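## Task

Find the round red tin on a shelf in one of the storage bays and set it on the desk; it must be the only thing moved there. Every other item stays on its own shelf, table or counter. The robot must not topple or finish leaning. The tin has to stay on the desk without the robot holding it, and the gripper must release it and pull away at the end.

## Robot and tools

Robot: a Hello Robot Stretch 3 with one arm. It has a two-wheeled base (0.33 m long, 0.34 m wide), a lift that slides up a mast, and a telescoping arm that sticks out to the robot's right side. The arm cannot reach forward, so moving the gripper forward means driving the base. A turn on the spot pivots at the wheel midpoint, 0.05 m behind the front edge. With the arm in and the wrist folded, turning sweeps a 0.28 m radius; an unfolded, level wrist reaches past that circle. Objects may occasionally get nudged by an outside disturbance.

Frames: the base frame has its origin on the floor between the drive wheels, x forward, y left, z up. hand_pose is reported in it, located where the closed fingertips meet; with all wrist joints at zero its x axis is up, y points back along the arm toward the mast, z points to the rear. The odometry frame is where the base frame started in the scene; base_odometry counts wheel rotation only, so slip shows as travel. Heading is positive to the left, -3.142 to 3.142.

execute_actions: argument actions is a list holding one action or nothing (empty returns state and images only). An action may contain base, joints, or both, plus optional contact_limits; its motions begin together. base takes one command only: {"translate_m": d}, a straight-line offset in metres from the base's last reported position, forward positive, -1 to 1; or {"rotate_rad": d}, an offset turn in radians, counter-clockwise positive, -3.2 to 3.2. No sideways motion. joints is one dictionary of absolute targets by name: lift_m 0 to 1.1 (arm height on mast); arm_m 0 to 0.52 (extension); wrist_yaw_rad -1.345 to 4.42 (0 along the arm, positive toward the front, 3.0 folded over the base); wrist_pitch_rad -1.57 to 0.451 (0 level, negative tips fingers down); wrist_roll_rad -2.911 to 2.911 (0 fingers side by side); gripper_m -0.089 to 0.179 (bigger is wider; the actual fingertip gap is about 0.007 m smaller when nearly shut, 0.025 m smaller fully open, zero under 0.007); head_pan_rad -3.953 to 1.73 (0 forward, positive left, -1.57 looks along the arm); head_tilt_rad -1.53 to 0.419 (negative looks down). Done tolerances are about ±0.004 for metre joints, ±0.02 for yaw/roll/head, ±0.05 for pitch. contact_limits accepts only arm_m: a motor_effort percentage (1 to 100) at which the arm motion halts; smaller is gentler but too small halts instantly. cameras picks images: head_camera, nav_camera, wrist_camera or all; omitted or null means all, [] means none. Unknown keys or out-of-range numbers reject the whole call. Any joint or base left out of an action may still be driving toward an earlier target. A single action lasts at most 15 s.

wait: seconds 0 to 10; commands nothing new and returns state and images. zoom_image: camera plus region [x0, y0, x1, y1] in pixels of that camera's most recent full image, top-left origin, at most 504 by 504. finished_scene: scene is the number of the scene being closed; it is irreversible and reports success, then gives the next task.

Result lines: base_status and joint_status give how each motion ended: done (for the base, wheels turned the commanded amount even if slipping), off_target (stopped short, possibly still pushing), contact_stop, time_out, torque_fault. After the last three the target is dropped. Arm and lift stop on firm contact and go slack until commanded again; a slack lift may sink under load or be pushed up by closing fingers on a surface. Base, wrist and head never stop on contact. on_its_own describes uncommanded joints; "held at" is a target, not a position. motor_effort is percent of maximum, positive toward larger joint values, peak in brackets; readings carry sizeable fixed and random error. Positive wheel effort means forward push. A wrist servo overloaded for seconds switches off for 10 s. lidar_m: 12 sectors of 30 degrees, first straight ahead, going counter-clockwise (4th left, 7th back, 10th right), distances in metres from the base origin in a plane 0.17 m high, range 0.15 to 12, "-" for nothing; misses glass and thin legs, and the robot's own parts may block sectors 5, 6, 9, 10. wrist_depth_mm and head_depth_mm are 7x7 grids of median depth in mm (45-1000 and 280-4000). base_tilt is in degrees, forward and right positive, with a fixed bias up to about 4. turned_by_wheels and turned_by_imu report rotation since the last result. A calibration block gives camera intrinsics and base-to-camera transforms.

Speed: the base moves fast (0.30 m/s, 1.9 rad/s) only with lift_m under 0.30, arm_m under 0.03 and wrist_yaw_rad over 2.54; otherwise 0.10 m/s and 0.63 rad/s.

Gripping: command gripper_m below the object's width to grasp (lower squeezes harder, but a stall guard may ease off); to let go, command at least 0.02 above the touch value. Neither reading nor status confirms a hold; check images.

Cautions: fold or unfold the wrist only with lift_m between 0.32 and 0.95, wrist_pitch_rad -0.4 and roll near 0; once folded, lift may go to 0.25. With yaw below -0.4, pitch to -0.5 or lower. Pushing the arm into something rigid with the gripper above about 0.45 m can tip the robot, more so with a raised contact limit or repeated pushes. Don't drive while gripping or pushing something fixed. If snagged or leaning, reverse the last move in small steps, pull the gripper free, and lower lift_m to about 0.2. Avoid drops, slams and hard shoves. The robot keeps holding the last command while you think.

Each tool is called after "Request:" as a command line: name --argument value for each argument, lists and objects as JSON in quotes; but a table of rows of numbers goes row by row, as --pt "numbers of a row", without its own name.

## Session

Request:
execute_actions --actions '[{"joints":{"head_pan_rad":-0.8,"head_tilt_rad":-0.4}}]'

Scene clock: 1.00 s.
base_odometry: x=+0.000 y=+0.000 heading=+0.000 (m, m, rad; odometry frame)
turned_by_wheels: +0.000 (rad since the last result)
turned_by_imu: +0.000 (rad since the last result)
base_tilt: forward=+0.0 right=+0.0 (deg)
lidar_m: 0.97 0.99 1.01 1.23 2.10 1.18 2.08 3.41 1.31 0.86 0.76 0.78
head_depth_mm: 617 668 723 791 874 973 1099 / 606 655 718 787 878 981 1112 / 612 662 713 782 865 972 1098 / 618 669 727 795 879 983 1116 / 624 673 733 805 891 998 1139 / 628 682 741 813 905 1016 1157 / 635 687 749 820 915 1030 1173
base_status: not commanded
joint_positions: lift_m=+0.461 arm_m=-0.001 wrist_yaw_rad=+2.833 wrist_pitch_rad=-0.377 wrist_roll_rad=-0.017 gripper_m=+0.037 head_pan_rad=-0.793 head_tilt_rad=-0.395
joint_status: all done
motor_effort: left_wheel=+0(0) right_wheel=+0(0) lift_m=+41(41) arm_m=+0(1) wrist_yaw_rad=-1(0) wrist_pitch_rad=+6(6) wrist_roll_rad=+1(1) gripper_m=+0(1) head_pan_rad=-5(47) head_tilt_rad=-2(27) (%)
hand_pose: x=+0.0483 y=+0.0744 z=+0.4833 quat_wxyz=(+0.238, +0.701, +0.027, +0.672) (m; base frame)
wrist_depth_mm: - - - - 966 838 744 / - - - - - 859 753 / - - - - - 958 821 / - - - - - - 833 / 860 860 918 887 941 920 865 / 698 - 718 771 756 776 806 / 608 591 623 637 649 661 673
pictures: head_camera (sideways: a quarter turn clockwise sets it upright), nav_camera (sideways: a quarter turn counterclockwise sets it upright), wrist_camera
camera_calibration (this result's frames):
head_camera: T_world_to_cam=[[-0.266027, 0.345542, -0.899906, 1.1959], [0.755332, 0.654739, 0.0281152, -0.0430398], [0.598918, -0.672249, -0.435177, 0.523377], [0, 0, 0, 1]] pos_world=[0.0371902, -0.0332135, 1.30517]
nav_camera: T_world_to_cam=[[0.315269, -0.281238, 0.906372, -1.1434], [-0.690275, -0.723378, 0.0156464, 0.0357944], [0.651249, -0.630579, -0.42219, 0.500567], [0, 0, 0, 1]] pos_world=[0.0591937, 0.0199722, 1.24712]
wrist_camera: T_world_to_cam=[[0.947535, -0.311176, 0.0731247, -0.0656734], [-0.107342, -0.525232, -0.844161, 0.480426], [0.30109, 0.792023, -0.531078, 0.353761], [0, 0, 0, 1]] pos_world=[0.00728392, -0.0482875, 0.598234]
Images, in order (width x height): head_camera 896x504, nav_camera 672x504, wrist_camera 644x364.

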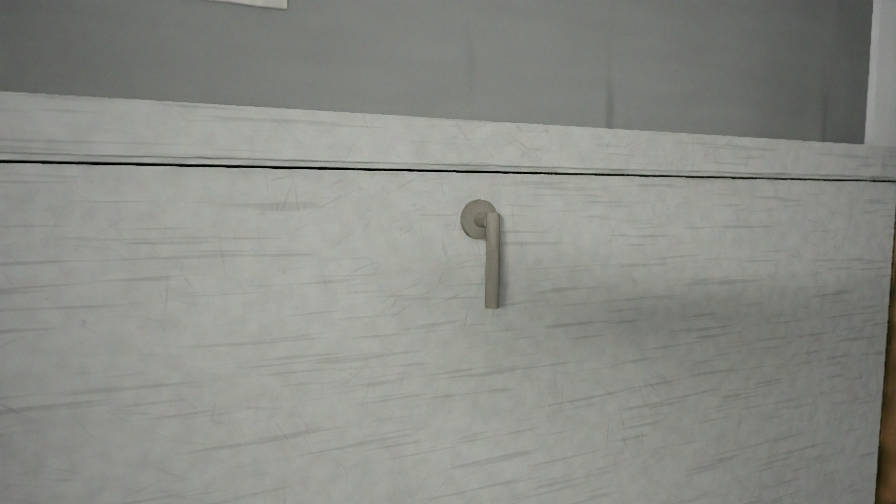

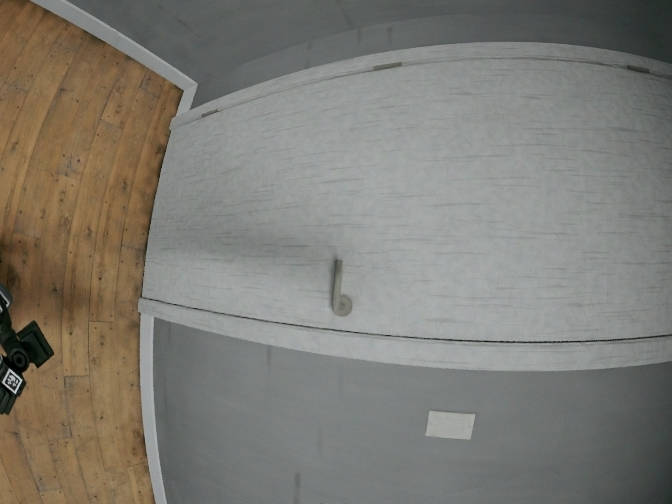

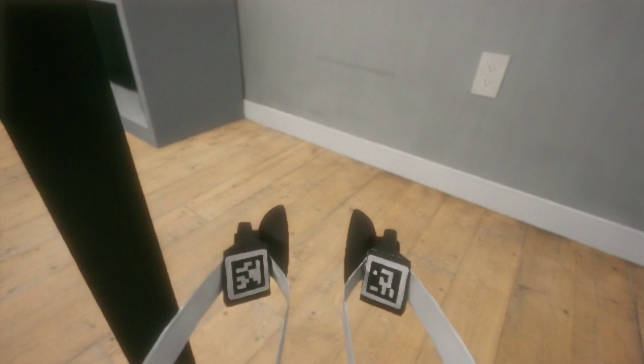

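Request:
execute_actions --actions '[{"joints":{"head_pan_rad":1.2,"head_tilt_rad":-0.4}}]' --cameras '["nav_camera","head_camera"]'

Request:
execute_actions --actions '[{"joints":{"head_pan_rad":-2.8,"head_tilt_rad":-0.4}}]' --cameras '["nav_camera","head_camera"]'

Scene clock: 7.37 s.
base_odometry: x=+0.000 y=+0.000 heading=+0.000 (m, m, rad; odometry frame)
turned_by_wheels: +0.000 (rad since the last result)
turned_by_imu: +0.001 (rad since the last result)
base_tilt: forward=+0.0 right=+0.0 (deg)
lidar_m: 0.98 1.00 1.01 1.23 2.10 1.18 2.08 3.41 1.31 0.86 0.76 0.78
head_depth_mm: 792 847 915 984 1076 1185 1256 / 830 891 964 1050 1146 1264 1307 / 871 940 1019 1119 1228 1373 1309 / 916 995 1084 1193 1328 1474 1308 / 971 1054 1160 1288 1439 1566 1321 / 1029 1126 1246 1390 1574 1617 1323 / 1092 1207 1318 1414 1508 1544 1326
base_status: not commanded
joint_positions: lift_m=+0.461 arm_m=-0.001 wrist_yaw_rad=+2.833 wrist_pitch_rad=-0.377 wrist_roll_rad=-0.017 gripper_m=+0.037 head_pan_rad=+1.193 head_tilt_rad=-0.395
joint_status: all done
motor_effort: left_wheel=+0(0) right_wheel=+0(0) lift_m=+41(41) arm_m=+0(0) wrist_yaw_rad=+0(0) wrist_pitch_rad=+6(6) wrist_roll_rad=+1(1) gripper_m=+0(0) head_pan_rad=+3(50) head_tilt_rad=-3(2) (%)
hand_pose: x=+0.0483 y=+0.0744 z=+0.4833 quat_wxyz=(+0.238, +0.701, +0.027, +0.672) (m; base frame)
wrist_depth_mm: - - - - 988 824 739 / - - - - - 881 768 / - - - - - 902 802 / - - - - - 978 852 / 829 877 898 890 937 975 887 / 702 - 703 730 744 791 801 / 609 589 629 638 641 665 677
pictures: head_camera (sideways: a quarter turn clockwise sets it upright), nav_camera (sideways: a quarter turn counterclockwise sets it upright)
camera_calibration (this result's frames):
head_camera: T_world_to_cam=[[-0.209134, -0.382903, -0.899805, 1.19542], [-0.903585, 0.427485, 0.0281002, -0.032901], [0.373894, 0.818927, -0.435387, 0.525023], [0, 0, 0, 1]] pos_world=[0.0239706, 0.0418383, 1.30516]
nav_camera: T_world_to_cam=[[0.13044, 0.402062, 0.906274, -1.14215], [0.940195, -0.340277, 0.0156392, 0.0258578], [0.314672, 0.850034, -0.422402, 0.502896], [0, 0, 0, 1]] pos_world=[-0.0335774, 0.0405332, 1.24712]
Images, in order (width x height): head_camera 896x504, nav_camera 672x504.

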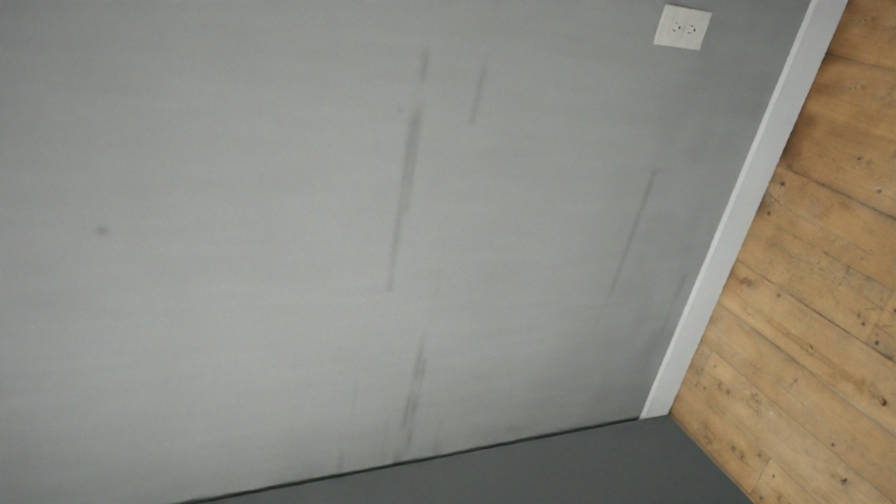

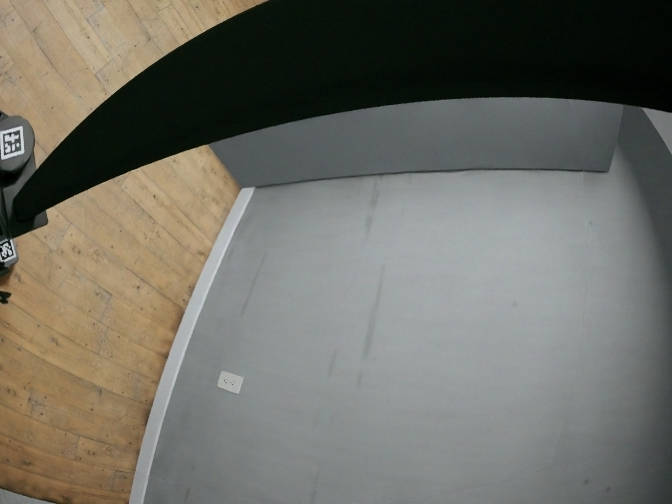

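Scene clock: 9.63 s.
base_odometry: x=+0.000 y=+0.000 heading=+0.000 (m, m, rad; odometry frame)
turned_by_wheels: +0.000 (rad since the last result)
turned_by_imu: +0.000 (rad since the last result)
base_tilt: forward=+0.1 right=+0.0 (deg)
lidar_m: 0.98 0.99 1.00 1.23 2.10 1.18 2.08 3.40 1.30 0.86 0.76 0.78
head_depth_mm: 1737 1877 2075 2295 2065 1597 1299 / 1757 1891 2046 2216 2088 1603 1306 / 3357 3591 - 2674 2100 1608 1312 / 3325 3544 3904 3048 2110 1620 1313 / 3219 3449 3540 3063 2106 1631 1317 / 3106 3270 3457 3093 2141 1629 1320 / 2999 3226 3319 3099 2169 1637 1330
base_status: not commanded
joint_positions: lift_m=+0.461 arm_m=-0.001 wrist_yaw_rad=+2.833 wrist_pitch_rad=-0.377 wrist_roll_rad=-0.017 gripper_m=+0.037 head_pan_rad=-2.793 head_tilt_rad=-0.395
joint_status: all done
motor_effort: left_wheel=+0(0) right_wheel=+0(0) lift_m=+41(41) arm_m=+0(0) wrist_yaw_rad=+2(0) wrist_pitch_rad=+6(6) wrist_roll_rad=+1(1) gripper_m=+0(1) head_pan_rad=-4(51) head_tilt_rad=-2(0) (%)
hand_pose: x=+0.0483 y=+0.0744 z=+0.4833 quat_wxyz=(+0.238, +0.701, +0.027, +0.672) (m; base frame)
wrist_depth_mm: - - - - 985 834 710 / - - - - - 890 781 / - - - - - 908 813 / - - - - - 989 845 / 853 870 867 911 935 944 887 / 687 - 712 750 738 776 798 / 611 601 636 636 641 658 673
pictures: head_camera (sideways: a quarter turn clockwise sets it upright), nav_camera (sideways: a quarter turn counterclockwise sets it upright)
camera_calibration (this result's frames):
head_camera: T_world_to_cam=[[0.425257, 0.0982283, -0.899727, 1.19145], [0.281011, -0.959293, 0.0280888, -0.0401121], [-0.860343, -0.264778, -0.435549, 0.532763], [0, 0, 0, 1]] pos_world=[-0.0370403, -0.014449, 1.30515]
nav_camera: T_world_to_cam=[[-0.38728, -0.169765, 0.906198, -1.13889], [-0.370515, 0.928695, 0.0156337, 0.0338604], [-0.844235, -0.329705, -0.422565, 0.510178], [0, 0, 0, 1]] pos_world=[0.00218721, -0.0565815, 1.24711]
Images, in order (width x height): head_camera 896x504, nav_camera 672x504.

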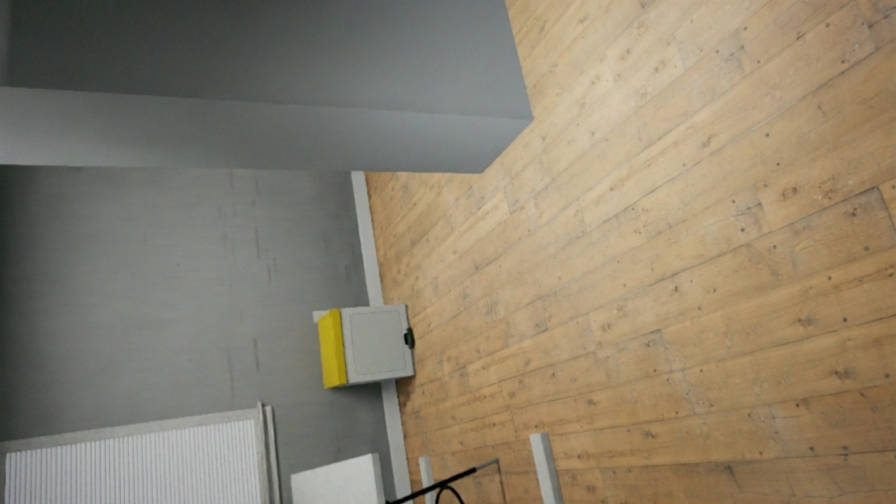

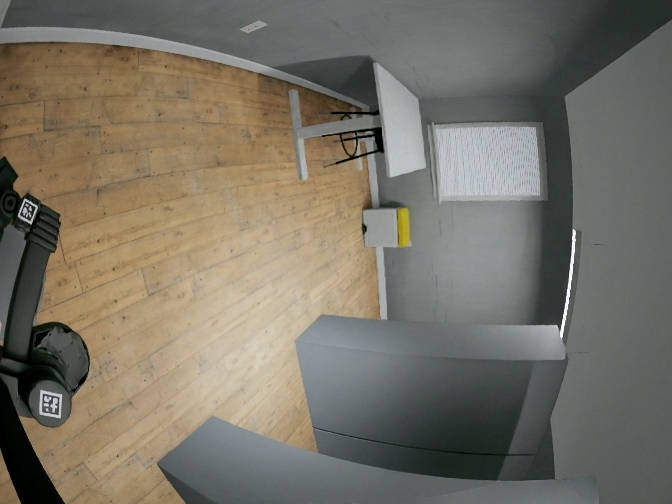

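Request:
execute_actions --actions '[{"joints":{"lift_m":0.25,"wrist_yaw_rad":3.0,"head_pan_rad":1.57,"head_tilt_rad":-0.3}}]' --cameras '[]'

Request:
execute_actions --actions '[{"base":{"translate_m":-1.0}}]' --cameras '[]'

Request:
execute_actions --actions '[{"base":{"translate_m":-0.6}}]' --cameras '["nav_camera","head_camera"]'

Scene clock: 20.40 s.
base_odometry: x=+0.000 y=+0.000 heading=+0.000 (m, m, rad; odometry frame)
turned_by_wheels: +0.000 (rad since the last result)
turned_by_imu: +0.001 (rad since the last result)
base_tilt: forward=+0.1 right=+0.0 (deg)
lidar_m: 0.98 1.00 1.01 1.23 2.10 1.18 2.09 3.39 1.31 0.86 0.76 0.78
head_depth_mm: 940 989 1050 1110 1178 1257 1309 / 1028 1092 1155 1241 1323 1421 1387 / 1133 1215 1299 1391 1505 1599 1400 / 1208 1290 1372 1470 1574 1655 1399 / 1124 1187 1254 1334 1414 1510 1411 / 1045 1100 1164 1245 1379 1670 1405 / 1656 1774 1890 1979 2097 1804 1427
base_status: not commanded
joint_positions: lift_m=+0.250 arm_m=-0.001 wrist_yaw_rad=+2.998 wrist_pitch_rad=-0.378 wrist_roll_rad=-0.017 gripper_m=+0.037 head_pan_rad=+1.563 head_tilt_rad=-0.310
joint_status: all done
motor_effort: left_wheel=+0(0) right_wheel=+0(0) lift_m=+36(34) arm_m=+0(0) wrist_yaw_rad=+1(3) wrist_pitch_rad=+6(6) wrist_roll_rad=+1(1) gripper_m=+1(0) head_pan_rad=+3(50) head_tilt_rad=+5(15) (%)
hand_pose: x=+0.0115 y=+0.0828 z=+0.2719 quat_wxyz=(+0.182, +0.696, +0.085, +0.689) (m; base frame)
wrist_depth_mm: - - - - - 869 736 / - - - - - 968 773 / 911 885 935 - - 918 832 / 666 689 726 732 772 786 782 / 549 548 - 575 602 610 617 / 467 483 - - 500 506 508 / - - - - 408 412 428
pictures: none
No camera images: the call's "cameras" was empty. Leave "cameras" out to get every camera's image.

Scene clock: 25.33 s.
base_odometry: x=-1.000 y=+0.000 heading=+0.000 (m, m, rad; odometry frame)
turned_by_wheels: +0.000 (rad since the last result)
turned_by_imu: -0.006 (rad since the last result)
base_tilt: forward=+0.1 right=-0.1 (deg)
lidar_m: 1.73 1.78 1.41 0.54 0.50 1.61 1.09 1.29 1.64 1.53 1.40 1.42
head_depth_mm: 1688 1767 1812 1934 1988 1683 1379 / 1784 1903 1977 2086 2107 1746 1394 / 1680 1754 1877 2004 2130 1767 1388 / 1883 1783 2108 2076 2094 1636 818 / 492 520 549 584 621 666 715 / 457 480 505 533 564 602 642 / 425 444 467 491 518 547 583
base_status: done
joint_positions: lift_m=+0.250 arm_m=-0.001 wrist_yaw_rad=+2.999 wrist_pitch_rad=-0.378 wrist_roll_rad=-0.017 gripper_m=+0.037 head_pan_rad=+1.563 head_tilt_rad=-0.310
joint_status: not commanded
motor_effort: left_wheel=+2(12) right_wheel=-1(6) lift_m=+37(37) arm_m=+0(0) wrist_yaw_rad=+1(2) wrist_pitch_rad=+6(6) wrist_roll_rad=+1(1) gripper_m=+1(1) head_pan_rad=+4(3) head_tilt_rad=+5(5) (%)
hand_pose: x=+0.0114 y=+0.0828 z=+0.2719 quat_wxyz=(+0.182, +0.696, +0.085, +0.690) (m; base frame)
wrist_depth_mm: 383 - 541 - - - - / 404 - 597 - - - - / 427 472 659 976 - - - / 455 520 677 732 752 791 817 / 498 528 - 577 598 602 610 / 460 487 - - 492 497 505 / - - - - 410 421 430
pictures: none
No camera images: the call's "cameras" was empty. Leave "cameras" out to get every camera's image.

Scene clock: 28.90 s.
base_odometry: x=-1.600 y=+0.000 heading=+0.000 (m, m, rad; odometry frame)
turned_by_wheels: +0.000 (rad since the last result)
turned_by_imu: -0.003 (rad since the last result)
base_tilt: forward=+0.1 right=+0.0 (deg)
lidar_m: 2.20 1.80 0.44 1.09 1.09 0.83 0.54 0.51 2.10 1.57 1.77 1.79
head_depth_mm: 476 858 907 884 574 960 819 / 467 941 1001 897 580 1040 824 / 516 1048 1122 909 651 1045 827 / 586 1144 1228 918 1289 1053 916 / 681 1072 1142 934 1272 1096 1328 / 930 992 1054 1063 1174 1260 1345 / 879 933 1006 1148 1556 1736 1424
base_status: done
joint_positions: lift_m=+0.250 arm_m=-0.001 wrist_yaw_rad=+2.999 wrist_pitch_rad=-0.378 wrist_roll_rad=-0.017 gripper_m=+0.037 head_pan_rad=+1.563 head_tilt_rad=-0.310
joint_status: not commanded
motor_effort: left_wheel=+2(11) right_wheel=-1(7) lift_m=+36(36) arm_m=-1(0) wrist_yaw_rad=+1(1) wrist_pitch_rad=+6(6) wrist_roll_rad=+1(1) gripper_m=+0(0) head_pan_rad=+3(5) head_tilt_rad=+5(5) (%)
hand_pose: x=+0.0114 y=+0.0828 z=+0.2719 quat_wxyz=(+0.182, +0.696, +0.085, +0.690) (m; base frame)
wrist_depth_mm: - - - - 917 449 - / - - - - 988 551 - / 858 922 909 802 761 751 - / 670 674 709 675 601 740 803 / 534 546 - 577 589 616 634 / 463 489 - - 490 500 508 / - - - - 415 424 427
pictures: head_camera (sideways: a quarter turn clockwise sets it upright), nav_camera (sideways: a quarter turn counterclockwise sets it upright)
camera_calibration (this result's frames):
head_camera: T_world_to_cam=[[-0.055787, -0.35446, -0.933406, 1.23833], [-0.997064, 0.0688943, 0.0334291, -0.0392717], [0.0524571, 0.93253, -0.357262, 0.425318], [0, 0, 0, 1]] pos_world=[0.00761533, 0.0450218, 1.30913]
nav_camera: T_world_to_cam=[[-0.0245105, 0.343332, 0.938894, -1.18377], [0.999601, 0.0215853, 0.0182021, 0.022157], [-0.014017, 0.938966, -0.343724, 0.402514], [0, 0, 0, 1]] pos_world=[-0.045521, 0.0280018, 1.24939]
Images, in order (width x height): head_camera 896x504, nav_camera 672x504.

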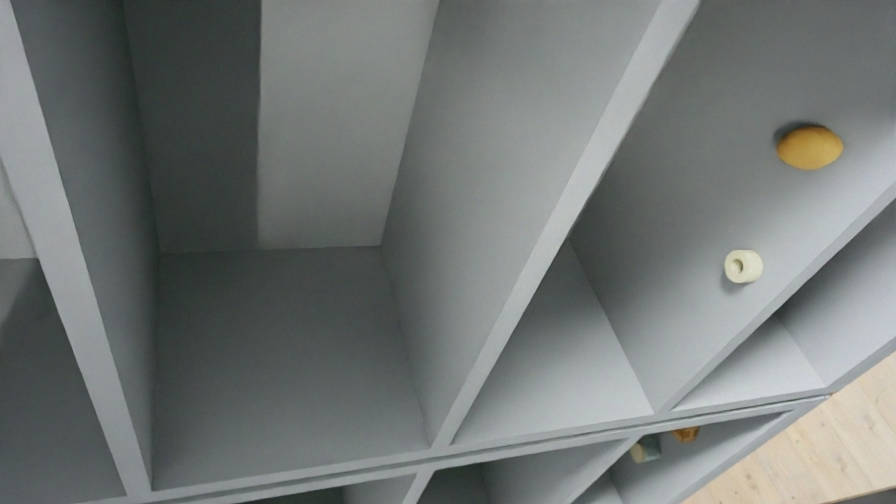

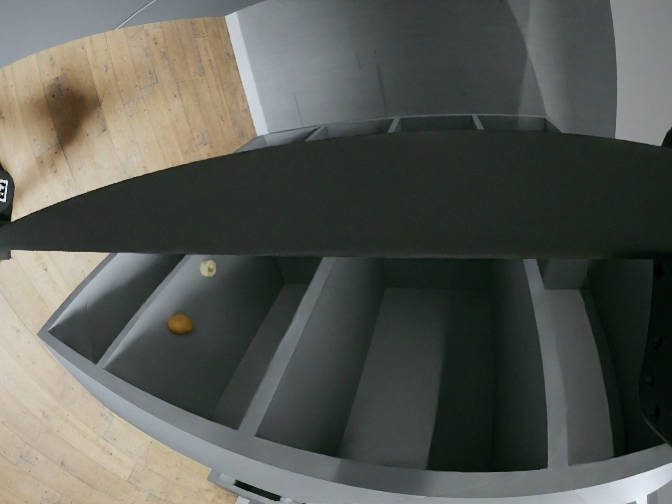

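Request:
execute_actions --actions '[{"base":{"rotate_rad":3.14},"joints":{"head_pan_rad":-1.2,"head_tilt_rad":-0.55}}]'

Scene clock: 39.77 s.
base_odometry: x=-1.600 y=+0.000 heading=+3.140 (m, m, rad; odometry frame)
turned_by_wheels: +3.140 (rad since the last result)
turned_by_imu: +3.083 (rad since the last result)
base_tilt: forward=+0.0 right=-0.1 (deg)
lidar_m: 0.54 0.52 2.10 1.57 1.77 1.79 2.18 1.80 0.44 1.09 1.09 0.84
head_depth_mm: 962 1057 784 1293 1038 863 1124 / 925 1030 904 1277 1077 1308 1154 / 894 989 1109 1237 1449 1389 1197 / 1680 1469 1875 1942 1713 1435 1206 / 1646 1805 2008 2194 1780 1444 1206 / 1621 1790 1987 2148 1796 1441 1210 / 1575 1727 1886 2075 1792 1446 1213
base_status: done
joint_positions: lift_m=+0.250 arm_m=-0.001 wrist_yaw_rad=+2.999 wrist_pitch_rad=-0.378 wrist_roll_rad=-0.017 gripper_m=+0.037 head_pan_rad=-1.193 head_tilt_rad=-0.544
joint_status: all done
motor_effort: left_wheel=-4(13) right_wheel=+3(12) lift_m=+37(37) arm_m=-1(1) wrist_yaw_rad=+2(3) wrist_pitch_rad=+6(6) wrist_roll_rad=+1(1) gripper_m=+0(1) head_pan_rad=-4(51) head_tilt_rad=-3(24) (%)
hand_pose: x=+0.0114 y=+0.0828 z=+0.2719 quat_wxyz=(+0.182, +0.696, +0.085, +0.690) (m; base frame)
wrist_depth_mm: - - - - - - - / - - - - - - - / 881 914 934 984 - - - / 663 688 706 754 738 775 800 / 537 556 - 595 601 598 599 / 468 492 - - 496 498 480 / - - - - 419 422 430
pictures: head_camera (sideways: a quarter turn clockwise sets it upright), nav_camera (sideways: a quarter turn counterclockwise sets it upright), wrist_camera
camera_calibration (this result's frames):
head_camera: T_world_to_cam=[[-0.15782, 0.541487, -0.825763, 1.09855], [0.952031, 0.305451, 0.0183447, -0.0315151], [0.262163, -0.783257, -0.563718, 0.692681], [0, 0, 0, 1]] pos_world=[0.0217796, -0.0426738, 1.29819]
nav_camera: T_world_to_cam=[[0.228626, -0.50246, 0.833825, -1.04826], [-0.916854, -0.399075, 0.0109106, 0.0433446], [0.327276, -0.76699, -0.551921, 0.671344], [0, 0, 0, 1]] pos_world=[0.0596843, 0.00550491, 1.24412]
wrist_camera: T_world_to_cam=[[0.985874, -0.150678, 0.0731307, -0.0262814], [-0.019387, -0.536364, -0.843764, 0.302166], [0.166361, 0.830428, -0.531708, 0.244486], [0, 0, 0, 1]] pos_world=[-0.00890472, -0.0449166, 0.386874]
Images, in order (width x height): head_camera 896x504, nav_camera 672x504, wrist_camera 644x364.

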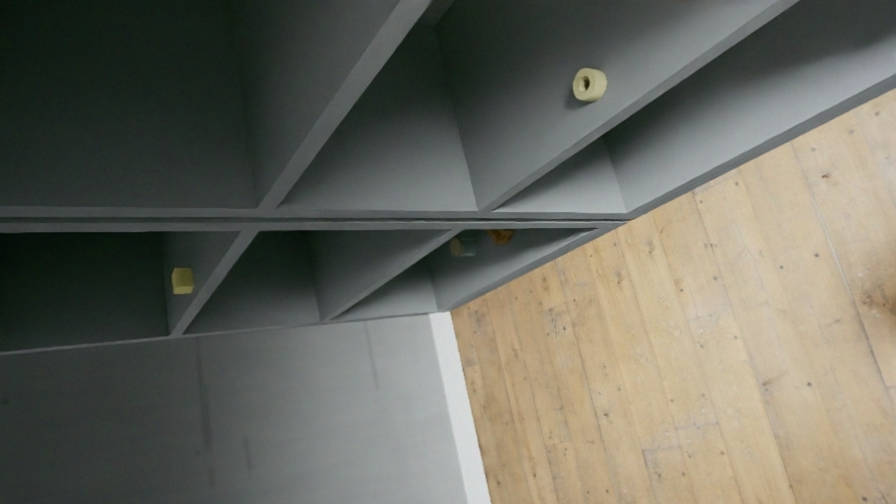

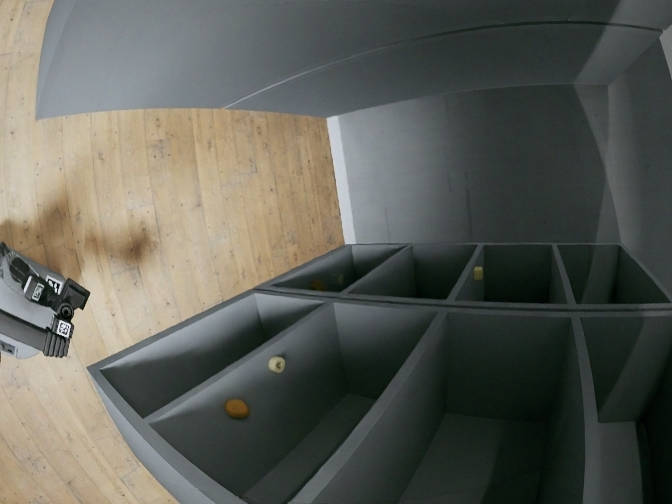

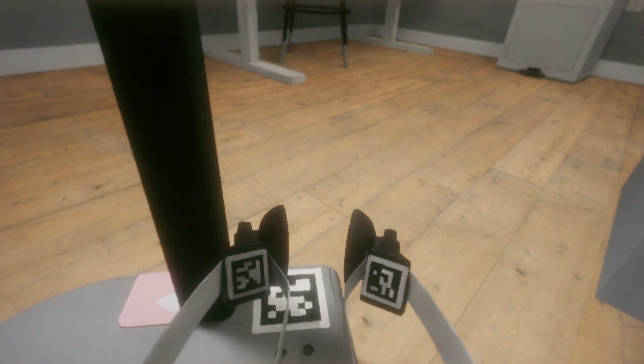

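Request:
execute_actions --actions '[{"joints":{"head_pan_rad":-0.4,"head_tilt_rad":-0.6}}]' --cameras '["nav_camera","head_camera"]'

Scene clock: 48.37 s.
base_odometry: x=-1.600 y=+0.000 heading=+3.140 (m, m, rad; odometry frame)
turned_by_wheels: +0.000 (rad since the last result)
turned_by_imu: +0.001 (rad since the last result)
base_tilt: forward=+0.0 right=+0.0 (deg)
lidar_m: 0.54 0.51 2.10 1.56 1.77 1.78 2.18 1.80 0.44 1.09 1.10 0.84
head_depth_mm: 1593 1752 1956 2078 1657 1385 1167 / 1578 1780 2029 2150 1675 1369 1169 / 1164 1331 1539 1841 1685 1380 1178 / 928 1022 1144 1299 1503 1388 1180 / 768 833 913 1009 1124 1276 1176 / 656 703 758 823 902 993 1110 / 571 608 649 699 751 814 887
base_status: not commanded
joint_positions: lift_m=+0.250 arm_m=-0.001 wrist_yaw_rad=+2.999 wrist_pitch_rad=-0.378 wrist_roll_rad=-0.017 gripper_m=+0.037 head_pan_rad=-0.407 head_tilt_rad=-0.592
joint_status: all done
motor_effort: left_wheel=-3(4) right_wheel=+3(3) lift_m=+37(37) arm_m=-1(1) wrist_yaw_rad=+1(2) wrist_pitch_rad=+6(6) wrist_roll_rad=+1(1) gripper_m=+0(1) head_pan_rad=+4(48) head_tilt_rad=-3(11) (%)
hand_pose: x=+0.0114 y=+0.0828 z=+0.2719 quat_wxyz=(+0.182, +0.696, +0.085, +0.690) (m; base frame)
wrist_depth_mm: - - - - - - - / - - - - - - - / 879 910 956 - - - - / 669 686 698 716 757 773 794 / 535 542 - 579 604 612 597 / 461 490 - - 494 502 468 / - - - - 414 421 434
pictures: head_camera (sideways: a quarter turn clockwise sets it upright), nav_camera (sideways: a quarter turn counterclockwise sets it upright)
camera_calibration (this result's frames):
head_camera: T_world_to_cam=[[-0.530951, 0.286788, -0.797398, 1.06384], [0.457607, 0.889027, 0.0150434, -0.0242001], [0.713223, -0.356908, -0.603266, 0.74138], [0, 0, 0, 1]] pos_world=[0.0471529, -0.0189785, 1.29592]
nav_camera: T_world_to_cam=[[0.553765, -0.209276, 0.805946, -1.01389], [-0.365314, -0.930838, 0.00930066, 0.0420768], [0.748258, -0.299574, -0.591917, 0.72081], [0, 0, 0, 1]] pos_world=[0.0374769, 0.0429188, 1.24341]
Images, in order (width x height): head_camera 896x504, nav_camera 672x504.

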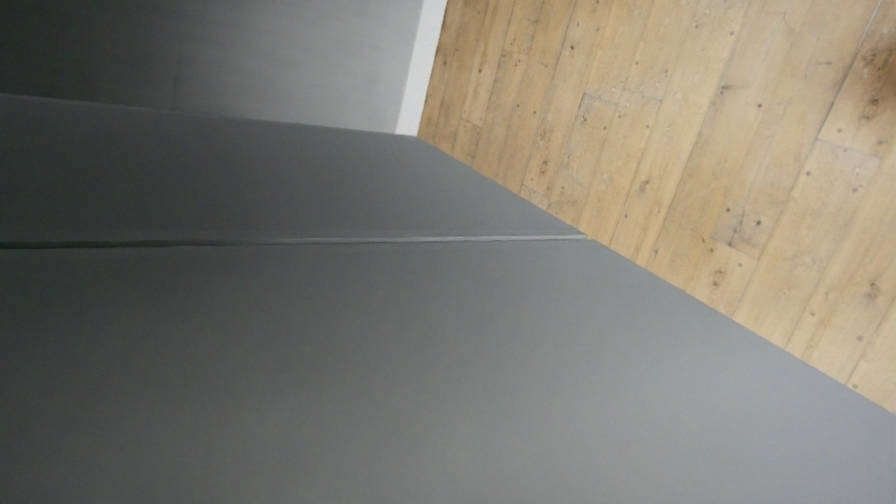

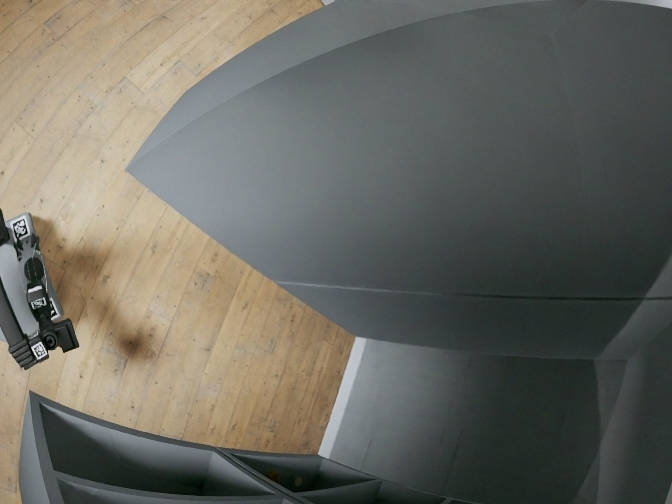

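Request:
execute_actions --actions '[{"base":{"rotate_rad":1.62},"joints":{"head_pan_rad":-1.0,"head_tilt_rad":-0.5}}]' --cameras '[]'

Request:
execute_actions --actions '[{"base":{"translate_m":0.7}}]' --cameras '[]'

Request:
execute_actions --actions '[{"base":{"rotate_rad":-1.6}}]' --cameras '["nav_camera"]'

Scene clock: 59.97 s.
base_odometry: x=-1.600 y=+0.000 heading=-1.523 (m, m, rad; odometry frame)
turned_by_wheels: +1.620 (rad since the last result)
turned_by_imu: +1.590 (rad since the last result)
base_tilt: forward=+0.1 right=+0.0 (deg)
lidar_m: 1.57 1.77 1.80 2.26 0.88 0.44 1.09 1.16 0.80 0.53 0.51 2.12
head_depth_mm: 391 432 482 544 625 734 893 / 400 432 483 537 615 723 873 / 573 614 663 719 784 863 955 / 2080 2288 2525 2463 1833 1471 1222 / 2053 2242 2461 2316 1853 1481 1234 / 2034 2224 2366 2268 1859 1481 1237 / 2020 2193 2416 2377 1871 1490 1229
base_status: done
joint_positions: lift_m=+0.250 arm_m=-0.001 wrist_yaw_rad=+2.999 wrist_pitch_rad=-0.378 wrist_roll_rad=-0.017 gripper_m=+0.037 head_pan_rad=-0.993 head_tilt_rad=-0.507
joint_status: all done
motor_effort: left_wheel=-4(14) right_wheel=+3(12) lift_m=+37(36) arm_m=-1(1) wrist_yaw_rad=+0(1) wrist_pitch_rad=+6(6) wrist_roll_rad=+1(1) gripper_m=+0(0) head_pan_rad=-3(41) head_tilt_rad=+4(15) (%)
hand_pose: x=+0.0114 y=+0.0827 z=+0.2719 quat_wxyz=(+0.182, +0.696, +0.085, +0.690) (m; base frame)
wrist_depth_mm: - - - - - - - / - - - - - - - / 891 925 967 983 - - - / 669 689 717 723 729 784 786 / 546 542 - 581 607 615 607 / 465 491 - - 503 506 505 / - - - - 413 429 431
pictures: none
No camera images: the call's "cameras" was empty. Leave "cameras" out to get every camera's image.

Scene clock: 64.10 s.
base_odometry: x=-1.567 y=-0.699 heading=-1.524 (m, m, rad; odometry frame)
turned_by_wheels: +0.000 (rad since the last result)
turned_by_imu: +0.005 (rad since the last result)
base_tilt: forward=+0.1 right=+0.0 (deg)
lidar_m: 0.87 1.21 1.23 1.56 2.68 1.11 1.09 0.70 0.71 2.24 1.70 1.04
head_depth_mm: 1782 1947 2179 2335 1815 1453 1212 / 1757 1929 2139 2309 1832 1470 1221 / 1744 1921 2096 1936 1827 1468 1220 / 1719 1902 2061 1911 1843 1477 1222 / 1705 1869 2078 2260 1844 1489 1231 / 1693 1859 2063 2270 1857 1481 1237 / 1673 1832 1952 2233 1859 1491 1237
base_status: done
joint_positions: lift_m=+0.250 arm_m=-0.001 wrist_yaw_rad=+2.999 wrist_pitch_rad=-0.378 wrist_roll_rad=-0.017 gripper_m=+0.037 head_pan_rad=-0.993 head_tilt_rad=-0.507
joint_status: not commanded
motor_effort: left_wheel=-4(12) right_wheel=+4(10) lift_m=+36(36) arm_m=-1(1) wrist_yaw_rad=+2(1) wrist_pitch_rad=+6(6) wrist_roll_rad=+1(1) gripper_m=+0(1) head_pan_rad=-3(4) head_tilt_rad=+4(4) (%)
hand_pose: x=+0.0113 y=+0.0827 z=+0.2719 quat_wxyz=(+0.182, +0.696, +0.085, +0.690) (m; base frame)
wrist_depth_mm: - - - - - - 920 / - - - - - - 938 / 898 885 950 995 - - 970 / 677 675 724 730 754 779 825 / 537 546 - 587 603 620 617 / 462 489 - - 502 497 509 / - - - - 415 420 432
pictures: none
No camera images: the call's "cameras" was empty. Leave "cameras" out to get every camera's image.

Scene clock: 66.37 s.
base_odometry: x=-1.567 y=-0.699 heading=-3.123 (m, m, rad; odometry frame)
turned_by_wheels: -1.600 (rad since the last result)
turned_by_imu: -1.569 (rad since the last result)
base_tilt: forward=+0.0 right=-0.1 (deg)
lidar_m: 0.88 1.70 1.04 0.87 1.21 1.22 1.54 2.67 1.14 1.09 0.70 0.70
head_depth_mm: 2141 2294 2149 1978 1807 1465 1218 / 2156 2354 2599 2403 1815 1461 1220 / 2157 2346 2625 2442 1828 1472 1217 / 2115 2326 2587 2466 1846 1473 1226 / 2103 2277 2495 2245 1665 1251 1173 / 881 743 682 744 835 967 1149 / 532 584 647 723 818 948 1124
base_status: done
joint_positions: lift_m=+0.250 arm_m=-0.001 wrist_yaw_rad=+2.999 wrist_pitch_rad=-0.378 wrist_roll_rad=-0.017 gripper_m=+0.037 head_pan_rad=-0.993 head_tilt_rad=-0.507
joint_status: not commanded
motor_effort: left_wheel=+4(19) right_wheel=-3(8) lift_m=+36(37) arm_m=-1(2) wrist_yaw_rad=+2(1) wrist_pitch_rad=+6(6) wrist_roll_rad=+1(1) gripper_m=+1(1) head_pan_rad=-5(4) head_tilt_rad=+4(3) (%)
hand_pose: x=+0.0113 y=+0.0827 z=+0.2719 quat_wxyz=(+0.182, +0.696, +0.085, +0.690) (m; base frame)
wrist_depth_mm: 915 - - - - - - / 950 - - - - - - / 884 917 909 947 - - - / 661 686 716 712 757 789 797 / 535 541 - 575 603 601 628 / 460 483 - - 491 495 501 / - - - - 413 433 428
pictures: nav_camera (sideways: a quarter turn counterclockwise sets it upright)
camera_calibration (this result's frames):
nav_camera: T_world_to_cam=[[0.306944, -0.421164, 0.853467, -1.07435], [-0.819605, -0.572802, 0.0121031, 0.0411983], [0.48377, -0.70322, -0.521007, 0.630168], [0, 0, 0, 1]] pos_world=[0.0586748, 0.0142692, 1.24474]
Images, in order (width x height): nav_camera 672x504.

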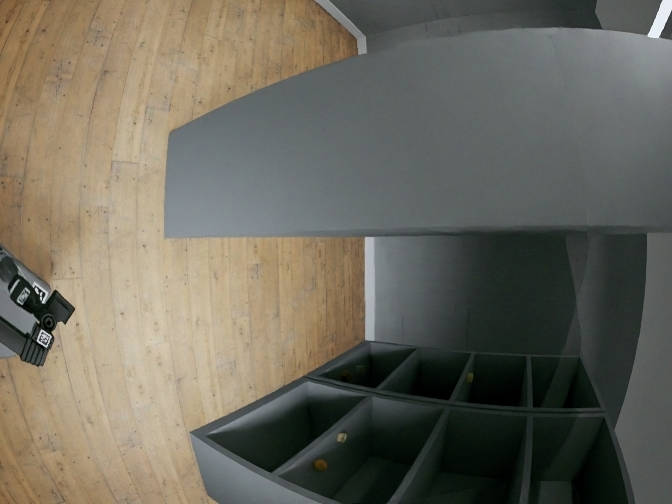

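Request:
execute_actions --actions '[{"base":{"translate_m":0.6},"joints":{"head_pan_rad":-0.3,"head_tilt_rad":-0.8}}]' --cameras '["nav_camera"]'

Scene clock: 80.30 s.
base_odometry: x=-2.167 y=-0.710 heading=-3.123 (m, m, rad; odometry frame)
turned_by_wheels: +0.000 (rad since the last result)
turned_by_imu: +0.005 (rad since the last result)
base_tilt: forward=+0.1 right=+0.0 (deg)
lidar_m: 1.75 1.19 1.22 0.98 1.09 1.58 1.99 2.70 1.35 0.36 0.33 0.34
head_depth_mm: 1861 2101 2090 418 472 594 806 / 1978 2255 2114 1711 1448 712 976 / 2093 2393 2135 1723 1453 1252 1080 / 2239 2554 2112 1725 1450 1250 1103 / 2198 2457 2137 1730 1458 1257 1102 / 1943 2137 2129 1724 1450 1255 1104 / 1728 1904 2010 1737 1455 1257 1110
base_status: done
joint_positions: lift_m=+0.250 arm_m=-0.001 wrist_yaw_rad=+2.999 wrist_pitch_rad=-0.378 wrist_roll_rad=-0.017 gripper_m=+0.037 head_pan_rad=-0.307 head_tilt_rad=-0.791
joint_status: all done
motor_effort: left_wheel=+3(18) right_wheel=-3(7) lift_m=+37(37) arm_m=-1(1) wrist_yaw_rad=+1(2) wrist_pitch_rad=+6(6) wrist_roll_rad=+1(1) gripper_m=+1(0) head_pan_rad=+4(44) head_tilt_rad=-4(25) (%)
hand_pose: x=+0.0113 y=+0.0827 z=+0.2719 quat_wxyz=(+0.182, +0.696, +0.085, +0.690) (m; base frame)
wrist_depth_mm: - - - - - - 912 / - - - - - - 933 / 823 896 955 996 - - 992 / 671 692 709 714 756 759 821 / 540 549 - 582 614 608 627 / 470 490 - - 499 501 511 / - - - - 413 419 423
pictures: nav_camera (sideways: a quarter turn counterclockwise sets it upright)
camera_calibration (this result's frames):
nav_camera: T_world_to_cam=[[0.712328, -0.197295, 0.673545, -0.842297], [-0.269174, -0.963088, 0.00256501, 0.0502609], [0.648178, -0.183128, -0.739141, 0.912918], [0, 0, 0, 1]] pos_world=[0.0217878, 0.0494056, 1.24197]
Images, in order (width x height): nav_camera 672x504.

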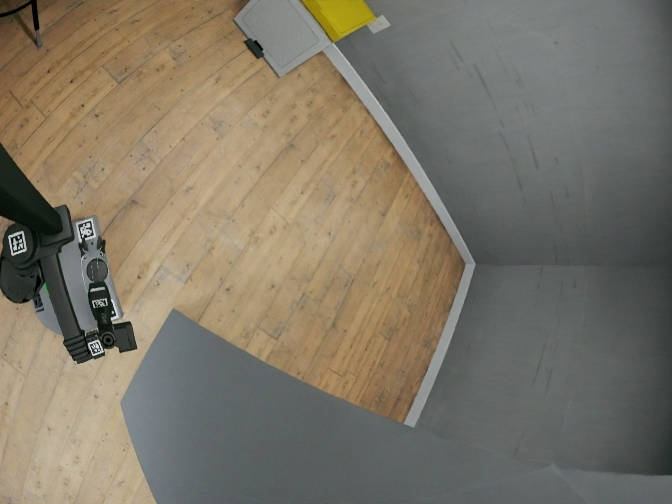

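Unit 0.33 to the right; clear ahead.

Request:
execute_actions --actions '[{"base":{"translate_m":0.85},"joints":{"head_pan_rad":-2.0,"head_tilt_rad":-0.45}}]'

Scene clock: 88.03 s.
base_odometry: x=-3.017 y=-0.726 heading=-3.123 (m, m, rad; odometry frame)
turned_by_wheels: +0.000 (rad since the last result)
turned_by_imu: +0.007 (rad since the last result)
base_tilt: forward=+0.0 right=+0.0 (deg)
lidar_m: 1.01 0.94 0.74 0.69 1.60 1.42 2.66 0.63 1.09 0.94 1.69 1.52
head_depth_mm: 852 922 963 704 1134 894 1148 / 890 966 1009 717 1143 926 1178 / 931 1020 1021 766 1149 963 1184 / 979 1074 903 1308 1153 1325 1208 / 1019 1099 1055 1270 1164 1364 1234 / 906 964 976 1075 1116 1264 1272 / 793 839 875 965 1111 1419 1273
base_status: done
joint_positions: lift_m=+0.250 arm_m=-0.001 wrist_yaw_rad=+2.999 wrist_pitch_rad=-0.378 wrist_roll_rad=-0.017 gripper_m=+0.037 head_pan_rad=-1.993 head_tilt_rad=-0.458
joint_status: all done
motor_effort: left_wheel=+3(17) right_wheel=-2(5) lift_m=+36(37) arm_m=-1(1) wrist_yaw_rad=+1(2) wrist_pitch_rad=+6(6) wrist_roll_rad=+1(1) gripper_m=+1(1) head_pan_rad=-4(51) head_tilt_rad=+4(26) (%)
hand_pose: x=+0.0113 y=+0.0827 z=+0.2719 quat_wxyz=(+0.182, +0.696, +0.085, +0.690) (m; base frame)
wrist_depth_mm: - - - 713 798 817 706 / - - - 795 913 872 722 / 866 905 954 872 974 931 773 / 657 669 717 733 765 774 765 / 540 546 - 583 596 603 631 / 459 483 - - 489 497 515 / - - - - 414 424 431
pictures: head_camera (sideways: a quarter turn clockwise sets it upright), nav_camera (sideways: a quarter turn counterclockwise sets it upright), wrist_camera
camera_calibration (this result's frames):
head_camera: T_world_to_cam=[[0.248634, 0.424209, -0.870763, 1.15474], [0.88322, -0.468343, 0.0240293, -0.0384984], [-0.397622, -0.77505, -0.491116, 0.602244], [0, 0, 0, 1]] pos_world=[-0.0136411, -0.0411141, 1.30221]
nav_camera: T_world_to_cam=[[-0.171036, -0.447205, 0.877926, -1.10333], [-0.924684, 0.380489, 0.0136714, 0.0397967], [-0.340156, -0.809466, -0.478601, 0.580018], [0, 0, 0, 1]] pos_world=[0.0453868, -0.0390514, 1.24569]
wrist_camera: T_world_to_cam=[[0.985887, -0.150592, 0.073131, -0.026274], [-0.0193465, -0.536399, -0.843743, 0.302134], [0.166288, 0.83042, -0.531743, 0.244525], [0, 0, 0, 1]] pos_world=[-0.0089131, -0.0449506, 0.38687]
Images, in order (width x height): head_camera 896x504, nav_camera 672x504, wrist_camera 644x364.

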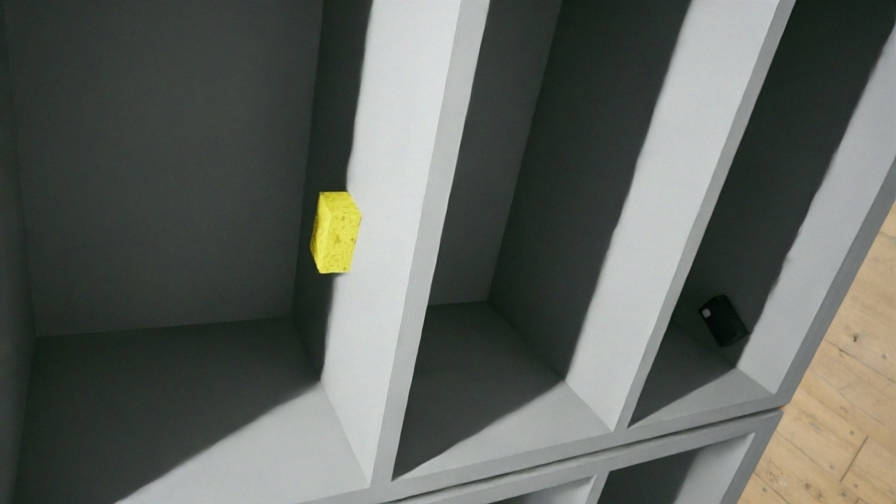

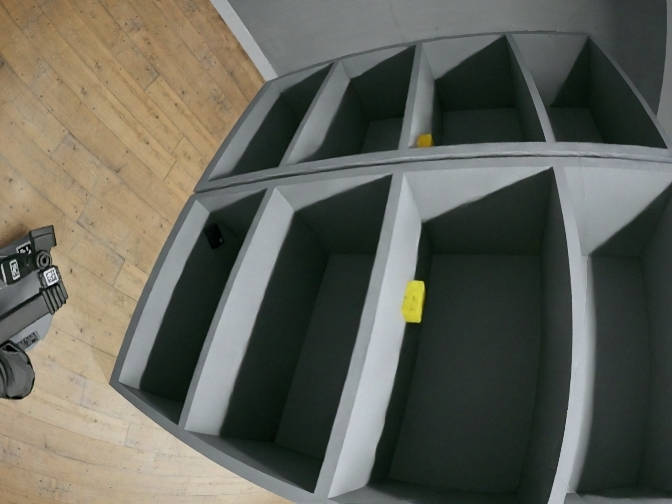

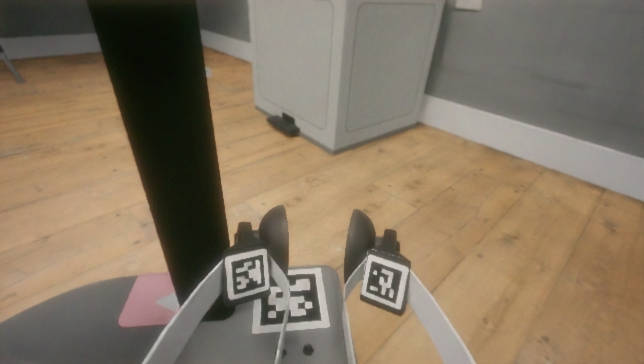

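Request:
execute_actions --actions '[{"base":{"rotate_rad":-1.6},"joints":{"head_pan_rad":-1.57,"head_tilt_rad":-0.7}}]' --cameras '[]'

Request:
execute_actions --actions '[{"base":{"translate_m":1.0}}]' --cameras '["nav_camera"]'

Request:
execute_actions --actions '[{"base":{"translate_m":0.5},"joints":{"head_tilt_rad":-0.3}}]' --cameras '["nav_camera"]'

Scene clock: 98.53 s.
base_odometry: x=-3.017 y=-0.726 heading=+1.560 (m, m, rad; odometry frame)
turned_by_wheels: -1.600 (rad since the last result)
turned_by_imu: -1.568 (rad since the last result)
base_tilt: forward=+0.1 right=+0.0 (deg)
lidar_m: 0.94 1.69 1.57 1.02 0.94 0.75 0.69 1.60 1.42 2.61 0.63 1.08
head_depth_mm: 1979 2146 2335 1854 1540 1302 1122 / 2144 2403 2456 1890 1540 1305 1130 / 2393 2681 2462 1892 1555 1309 1134 / 2673 2967 2460 1911 1556 1308 1136 / 2966 3221 2459 1921 1556 1314 1140 / 3419 3542 2480 1920 1560 1210 1139 / 3320 3519 2490 1801 883 1220 1114
base_status: done
joint_positions: lift_m=+0.250 arm_m=-0.001 wrist_yaw_rad=+2.999 wrist_pitch_rad=-0.378 wrist_roll_rad=-0.017 gripper_m=+0.037 head_pan_rad=-1.577 head_tilt_rad=-0.692
joint_status: all done
motor_effort: left_wheel=+4(17) right_wheel=-3(8) lift_m=+37(37) arm_m=-1(1) wrist_yaw_rad=+0(1) wrist_pitch_rad=+6(6) wrist_roll_rad=+1(1) gripper_m=+0(1) head_pan_rad=+3(34) head_tilt_rad=-4(24) (%)
hand_pose: x=+0.0113 y=+0.0827 z=+0.2719 quat_wxyz=(+0.182, +0.696, +0.085, +0.690) (m; base frame)
wrist_depth_mm: 707 - - - - - - / 739 - - - - - - / 770 847 971 981 - - - / 663 684 720 712 753 775 792 / 538 540 - 583 611 610 619 / 459 487 - - 490 506 507 / - - - - 404 419 427
pictures: none
No camera images: the call's "cameras" was empty. Leave "cameras" out to get every camera's image.

Scene clock: 104.90 s.
base_odometry: x=-3.005 y=+0.274 heading=+1.559 (m, m, rad; odometry frame)
turned_by_wheels: -0.001 (rad since the last result)
turned_by_imu: -0.832 (rad since the last result)
base_tilt: forward=+0.0 right=+0.0 (deg)
lidar_m: 0.20 0.15 0.15 1.00 1.11 1.53 1.49 1.53 1.63 0.78 0.69 0.53
head_depth_mm: 2198 2552 2414 1874 1526 1297 1129 / 2215 2516 2413 1877 1542 1302 1124 / 2190 2069 2334 1887 1551 1304 1126 / 2199 2552 2349 1837 1469 1254 1112 / 639 701 600 476 395 737 654 / 630 702 579 446 363 306 - / 629 701 581 447 364 307 -
base_status: translate_m off_target (by the wheels' count: +0.9999 of +1.0000)
joint_positions: lift_m=+0.250 arm_m=-0.001 wrist_yaw_rad=+3.000 wrist_pitch_rad=-0.379 wrist_roll_rad=-0.017 gripper_m=+0.037 head_pan_rad=-1.575 head_tilt_rad=-0.698
joint_status: not commanded
on_its_own: right_wheel is at rest, and its effort (+34) is outside its rest range (-18 to +18)
motor_effort: left_wheel=+2(100) right_wheel=+34(100) lift_m=+41(46) arm_m=+0(2) wrist_yaw_rad=+0(6) wrist_pitch_rad=+7(8) wrist_roll_rad=+1(1) gripper_m=+0(0) head_pan_rad=+2(4) head_tilt_rad=-1(3) (%)
hand_pose: x=+0.0111 y=+0.0827 z=+0.2715 quat_wxyz=(+0.182, +0.696, +0.086, +0.689) (m; base frame)
wrist_depth_mm: - - 995 994 180 101 99 / - - - - 180 109 109 / 876 893 949 867 190 119 121 / 680 702 711 653 197 131 134 / 535 545 - 546 159 148 152 / 467 490 - - 165 170 174 / - - - - 206 200 208
pictures: nav_camera (sideways: a quarter turn counterclockwise sets it upright)
camera_calibration (this result's frames):
nav_camera: T_world_to_cam=[[0.0244191, -0.673291, 0.738974, -0.923368], [-0.999535, -0.029954, 0.00573762, 0.0505853], [0.0182722, -0.738771, -0.673709, 0.83166], [0, 0, 0, 1]] pos_world=[0.0579133, -0.00577342, 1.24235]
Images, in order (width x height): nav_camera 672x504.

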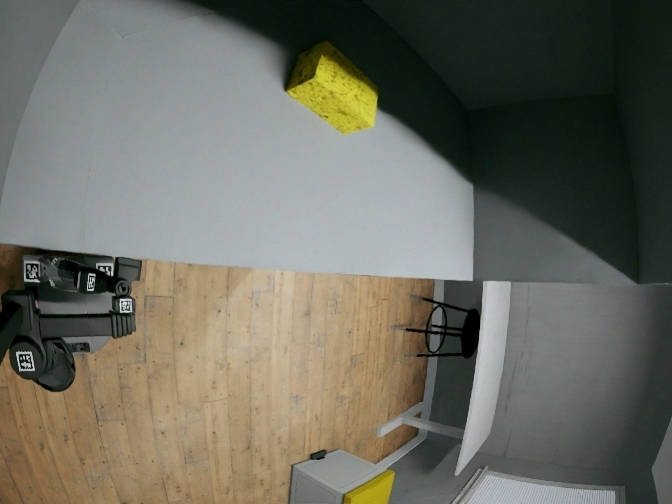

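Scene clock: 109.80 s.
base_odometry: x=-3.002 y=+0.774 heading=+1.561 (m, m, rad; odometry frame)
turned_by_wheels: +0.002 (rad since the last result)
turned_by_imu: -0.059 (rad since the last result)
base_tilt: forward=+0.0 right=+0.0 (deg)
lidar_m: 0.22 0.16 0.15 1.00 1.08 1.48 1.50 1.56 1.54 0.78 0.72 0.52
head_depth_mm: 2308 2473 2628 2837 2383 1744 1389 / 2308 2451 2603 2798 2362 1749 1398 / 2304 2467 2562 2329 2387 1761 1394 / 2284 2462 2572 2367 2415 1775 1363 / 2228 687 738 774 633 477 381 / 421 673 718 769 607 442 347 / 412 671 718 768 612 443 349
base_status: translate_m off_target (by the wheels' count: +0.4997 of +0.5000)
joint_positions: lift_m=+0.250 arm_m=-0.001 wrist_yaw_rad=+3.007 wrist_pitch_rad=-0.380 wrist_roll_rad=-0.017 gripper_m=+0.037 head_pan_rad=-1.571 head_tilt_rad=-0.304
joint_status: all done
on_its_own: left_wheel is at rest, and its effort (+90) is outside its rest range (-18 to +18)
motor_effort: left_wheel=+90(100) right_wheel=+2(100) lift_m=+42(48) arm_m=+0(1) wrist_yaw_rad=-9(10) wrist_pitch_rad=+7(9) wrist_roll_rad=+1(1) gripper_m=+2(2) head_pan_rad=-1(2) head_tilt_rad=+2(28) (%)
hand_pose: x=+0.0095 y=+0.0828 z=+0.2712 quat_wxyz=(+0.180, +0.696, +0.088, +0.690) (m; base frame)
wrist_depth_mm: 922 - 976 981 152 95 96 / 989 994 - - 159 102 106 / 896 929 967 854 143 112 117 / 662 683 713 649 144 126 132 / 538 545 - 504 146 143 152 / 462 - - - 156 165 176 / - - - - 187 197 213
pictures: nav_camera (sideways: a quarter turn counterclockwise sets it upright)
camera_calibration (this result's frames):
nav_camera: T_world_to_cam=[[0.0272404, -0.338205, 0.940678, -1.18642], [-0.999398, -0.0294421, 0.0183554, 0.0341512], [0.0214876, -0.940612, -0.338803, 0.395893], [0, 0, 0, 1]] pos_world=[0.0579423, -0.0278648, 1.24954]
Images, in order (width x height): nav_camera 672x504.

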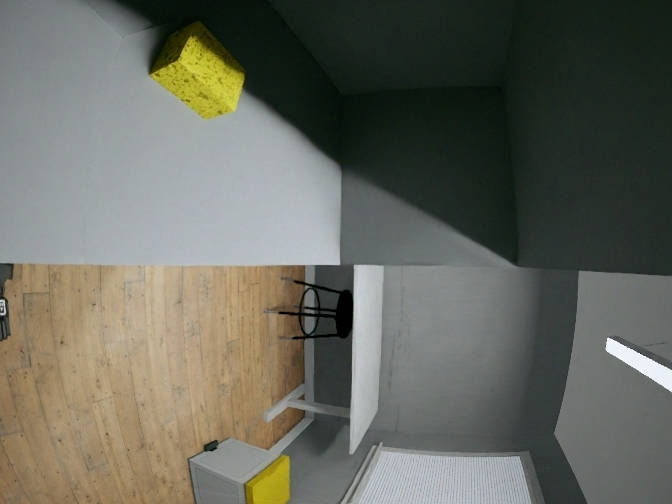

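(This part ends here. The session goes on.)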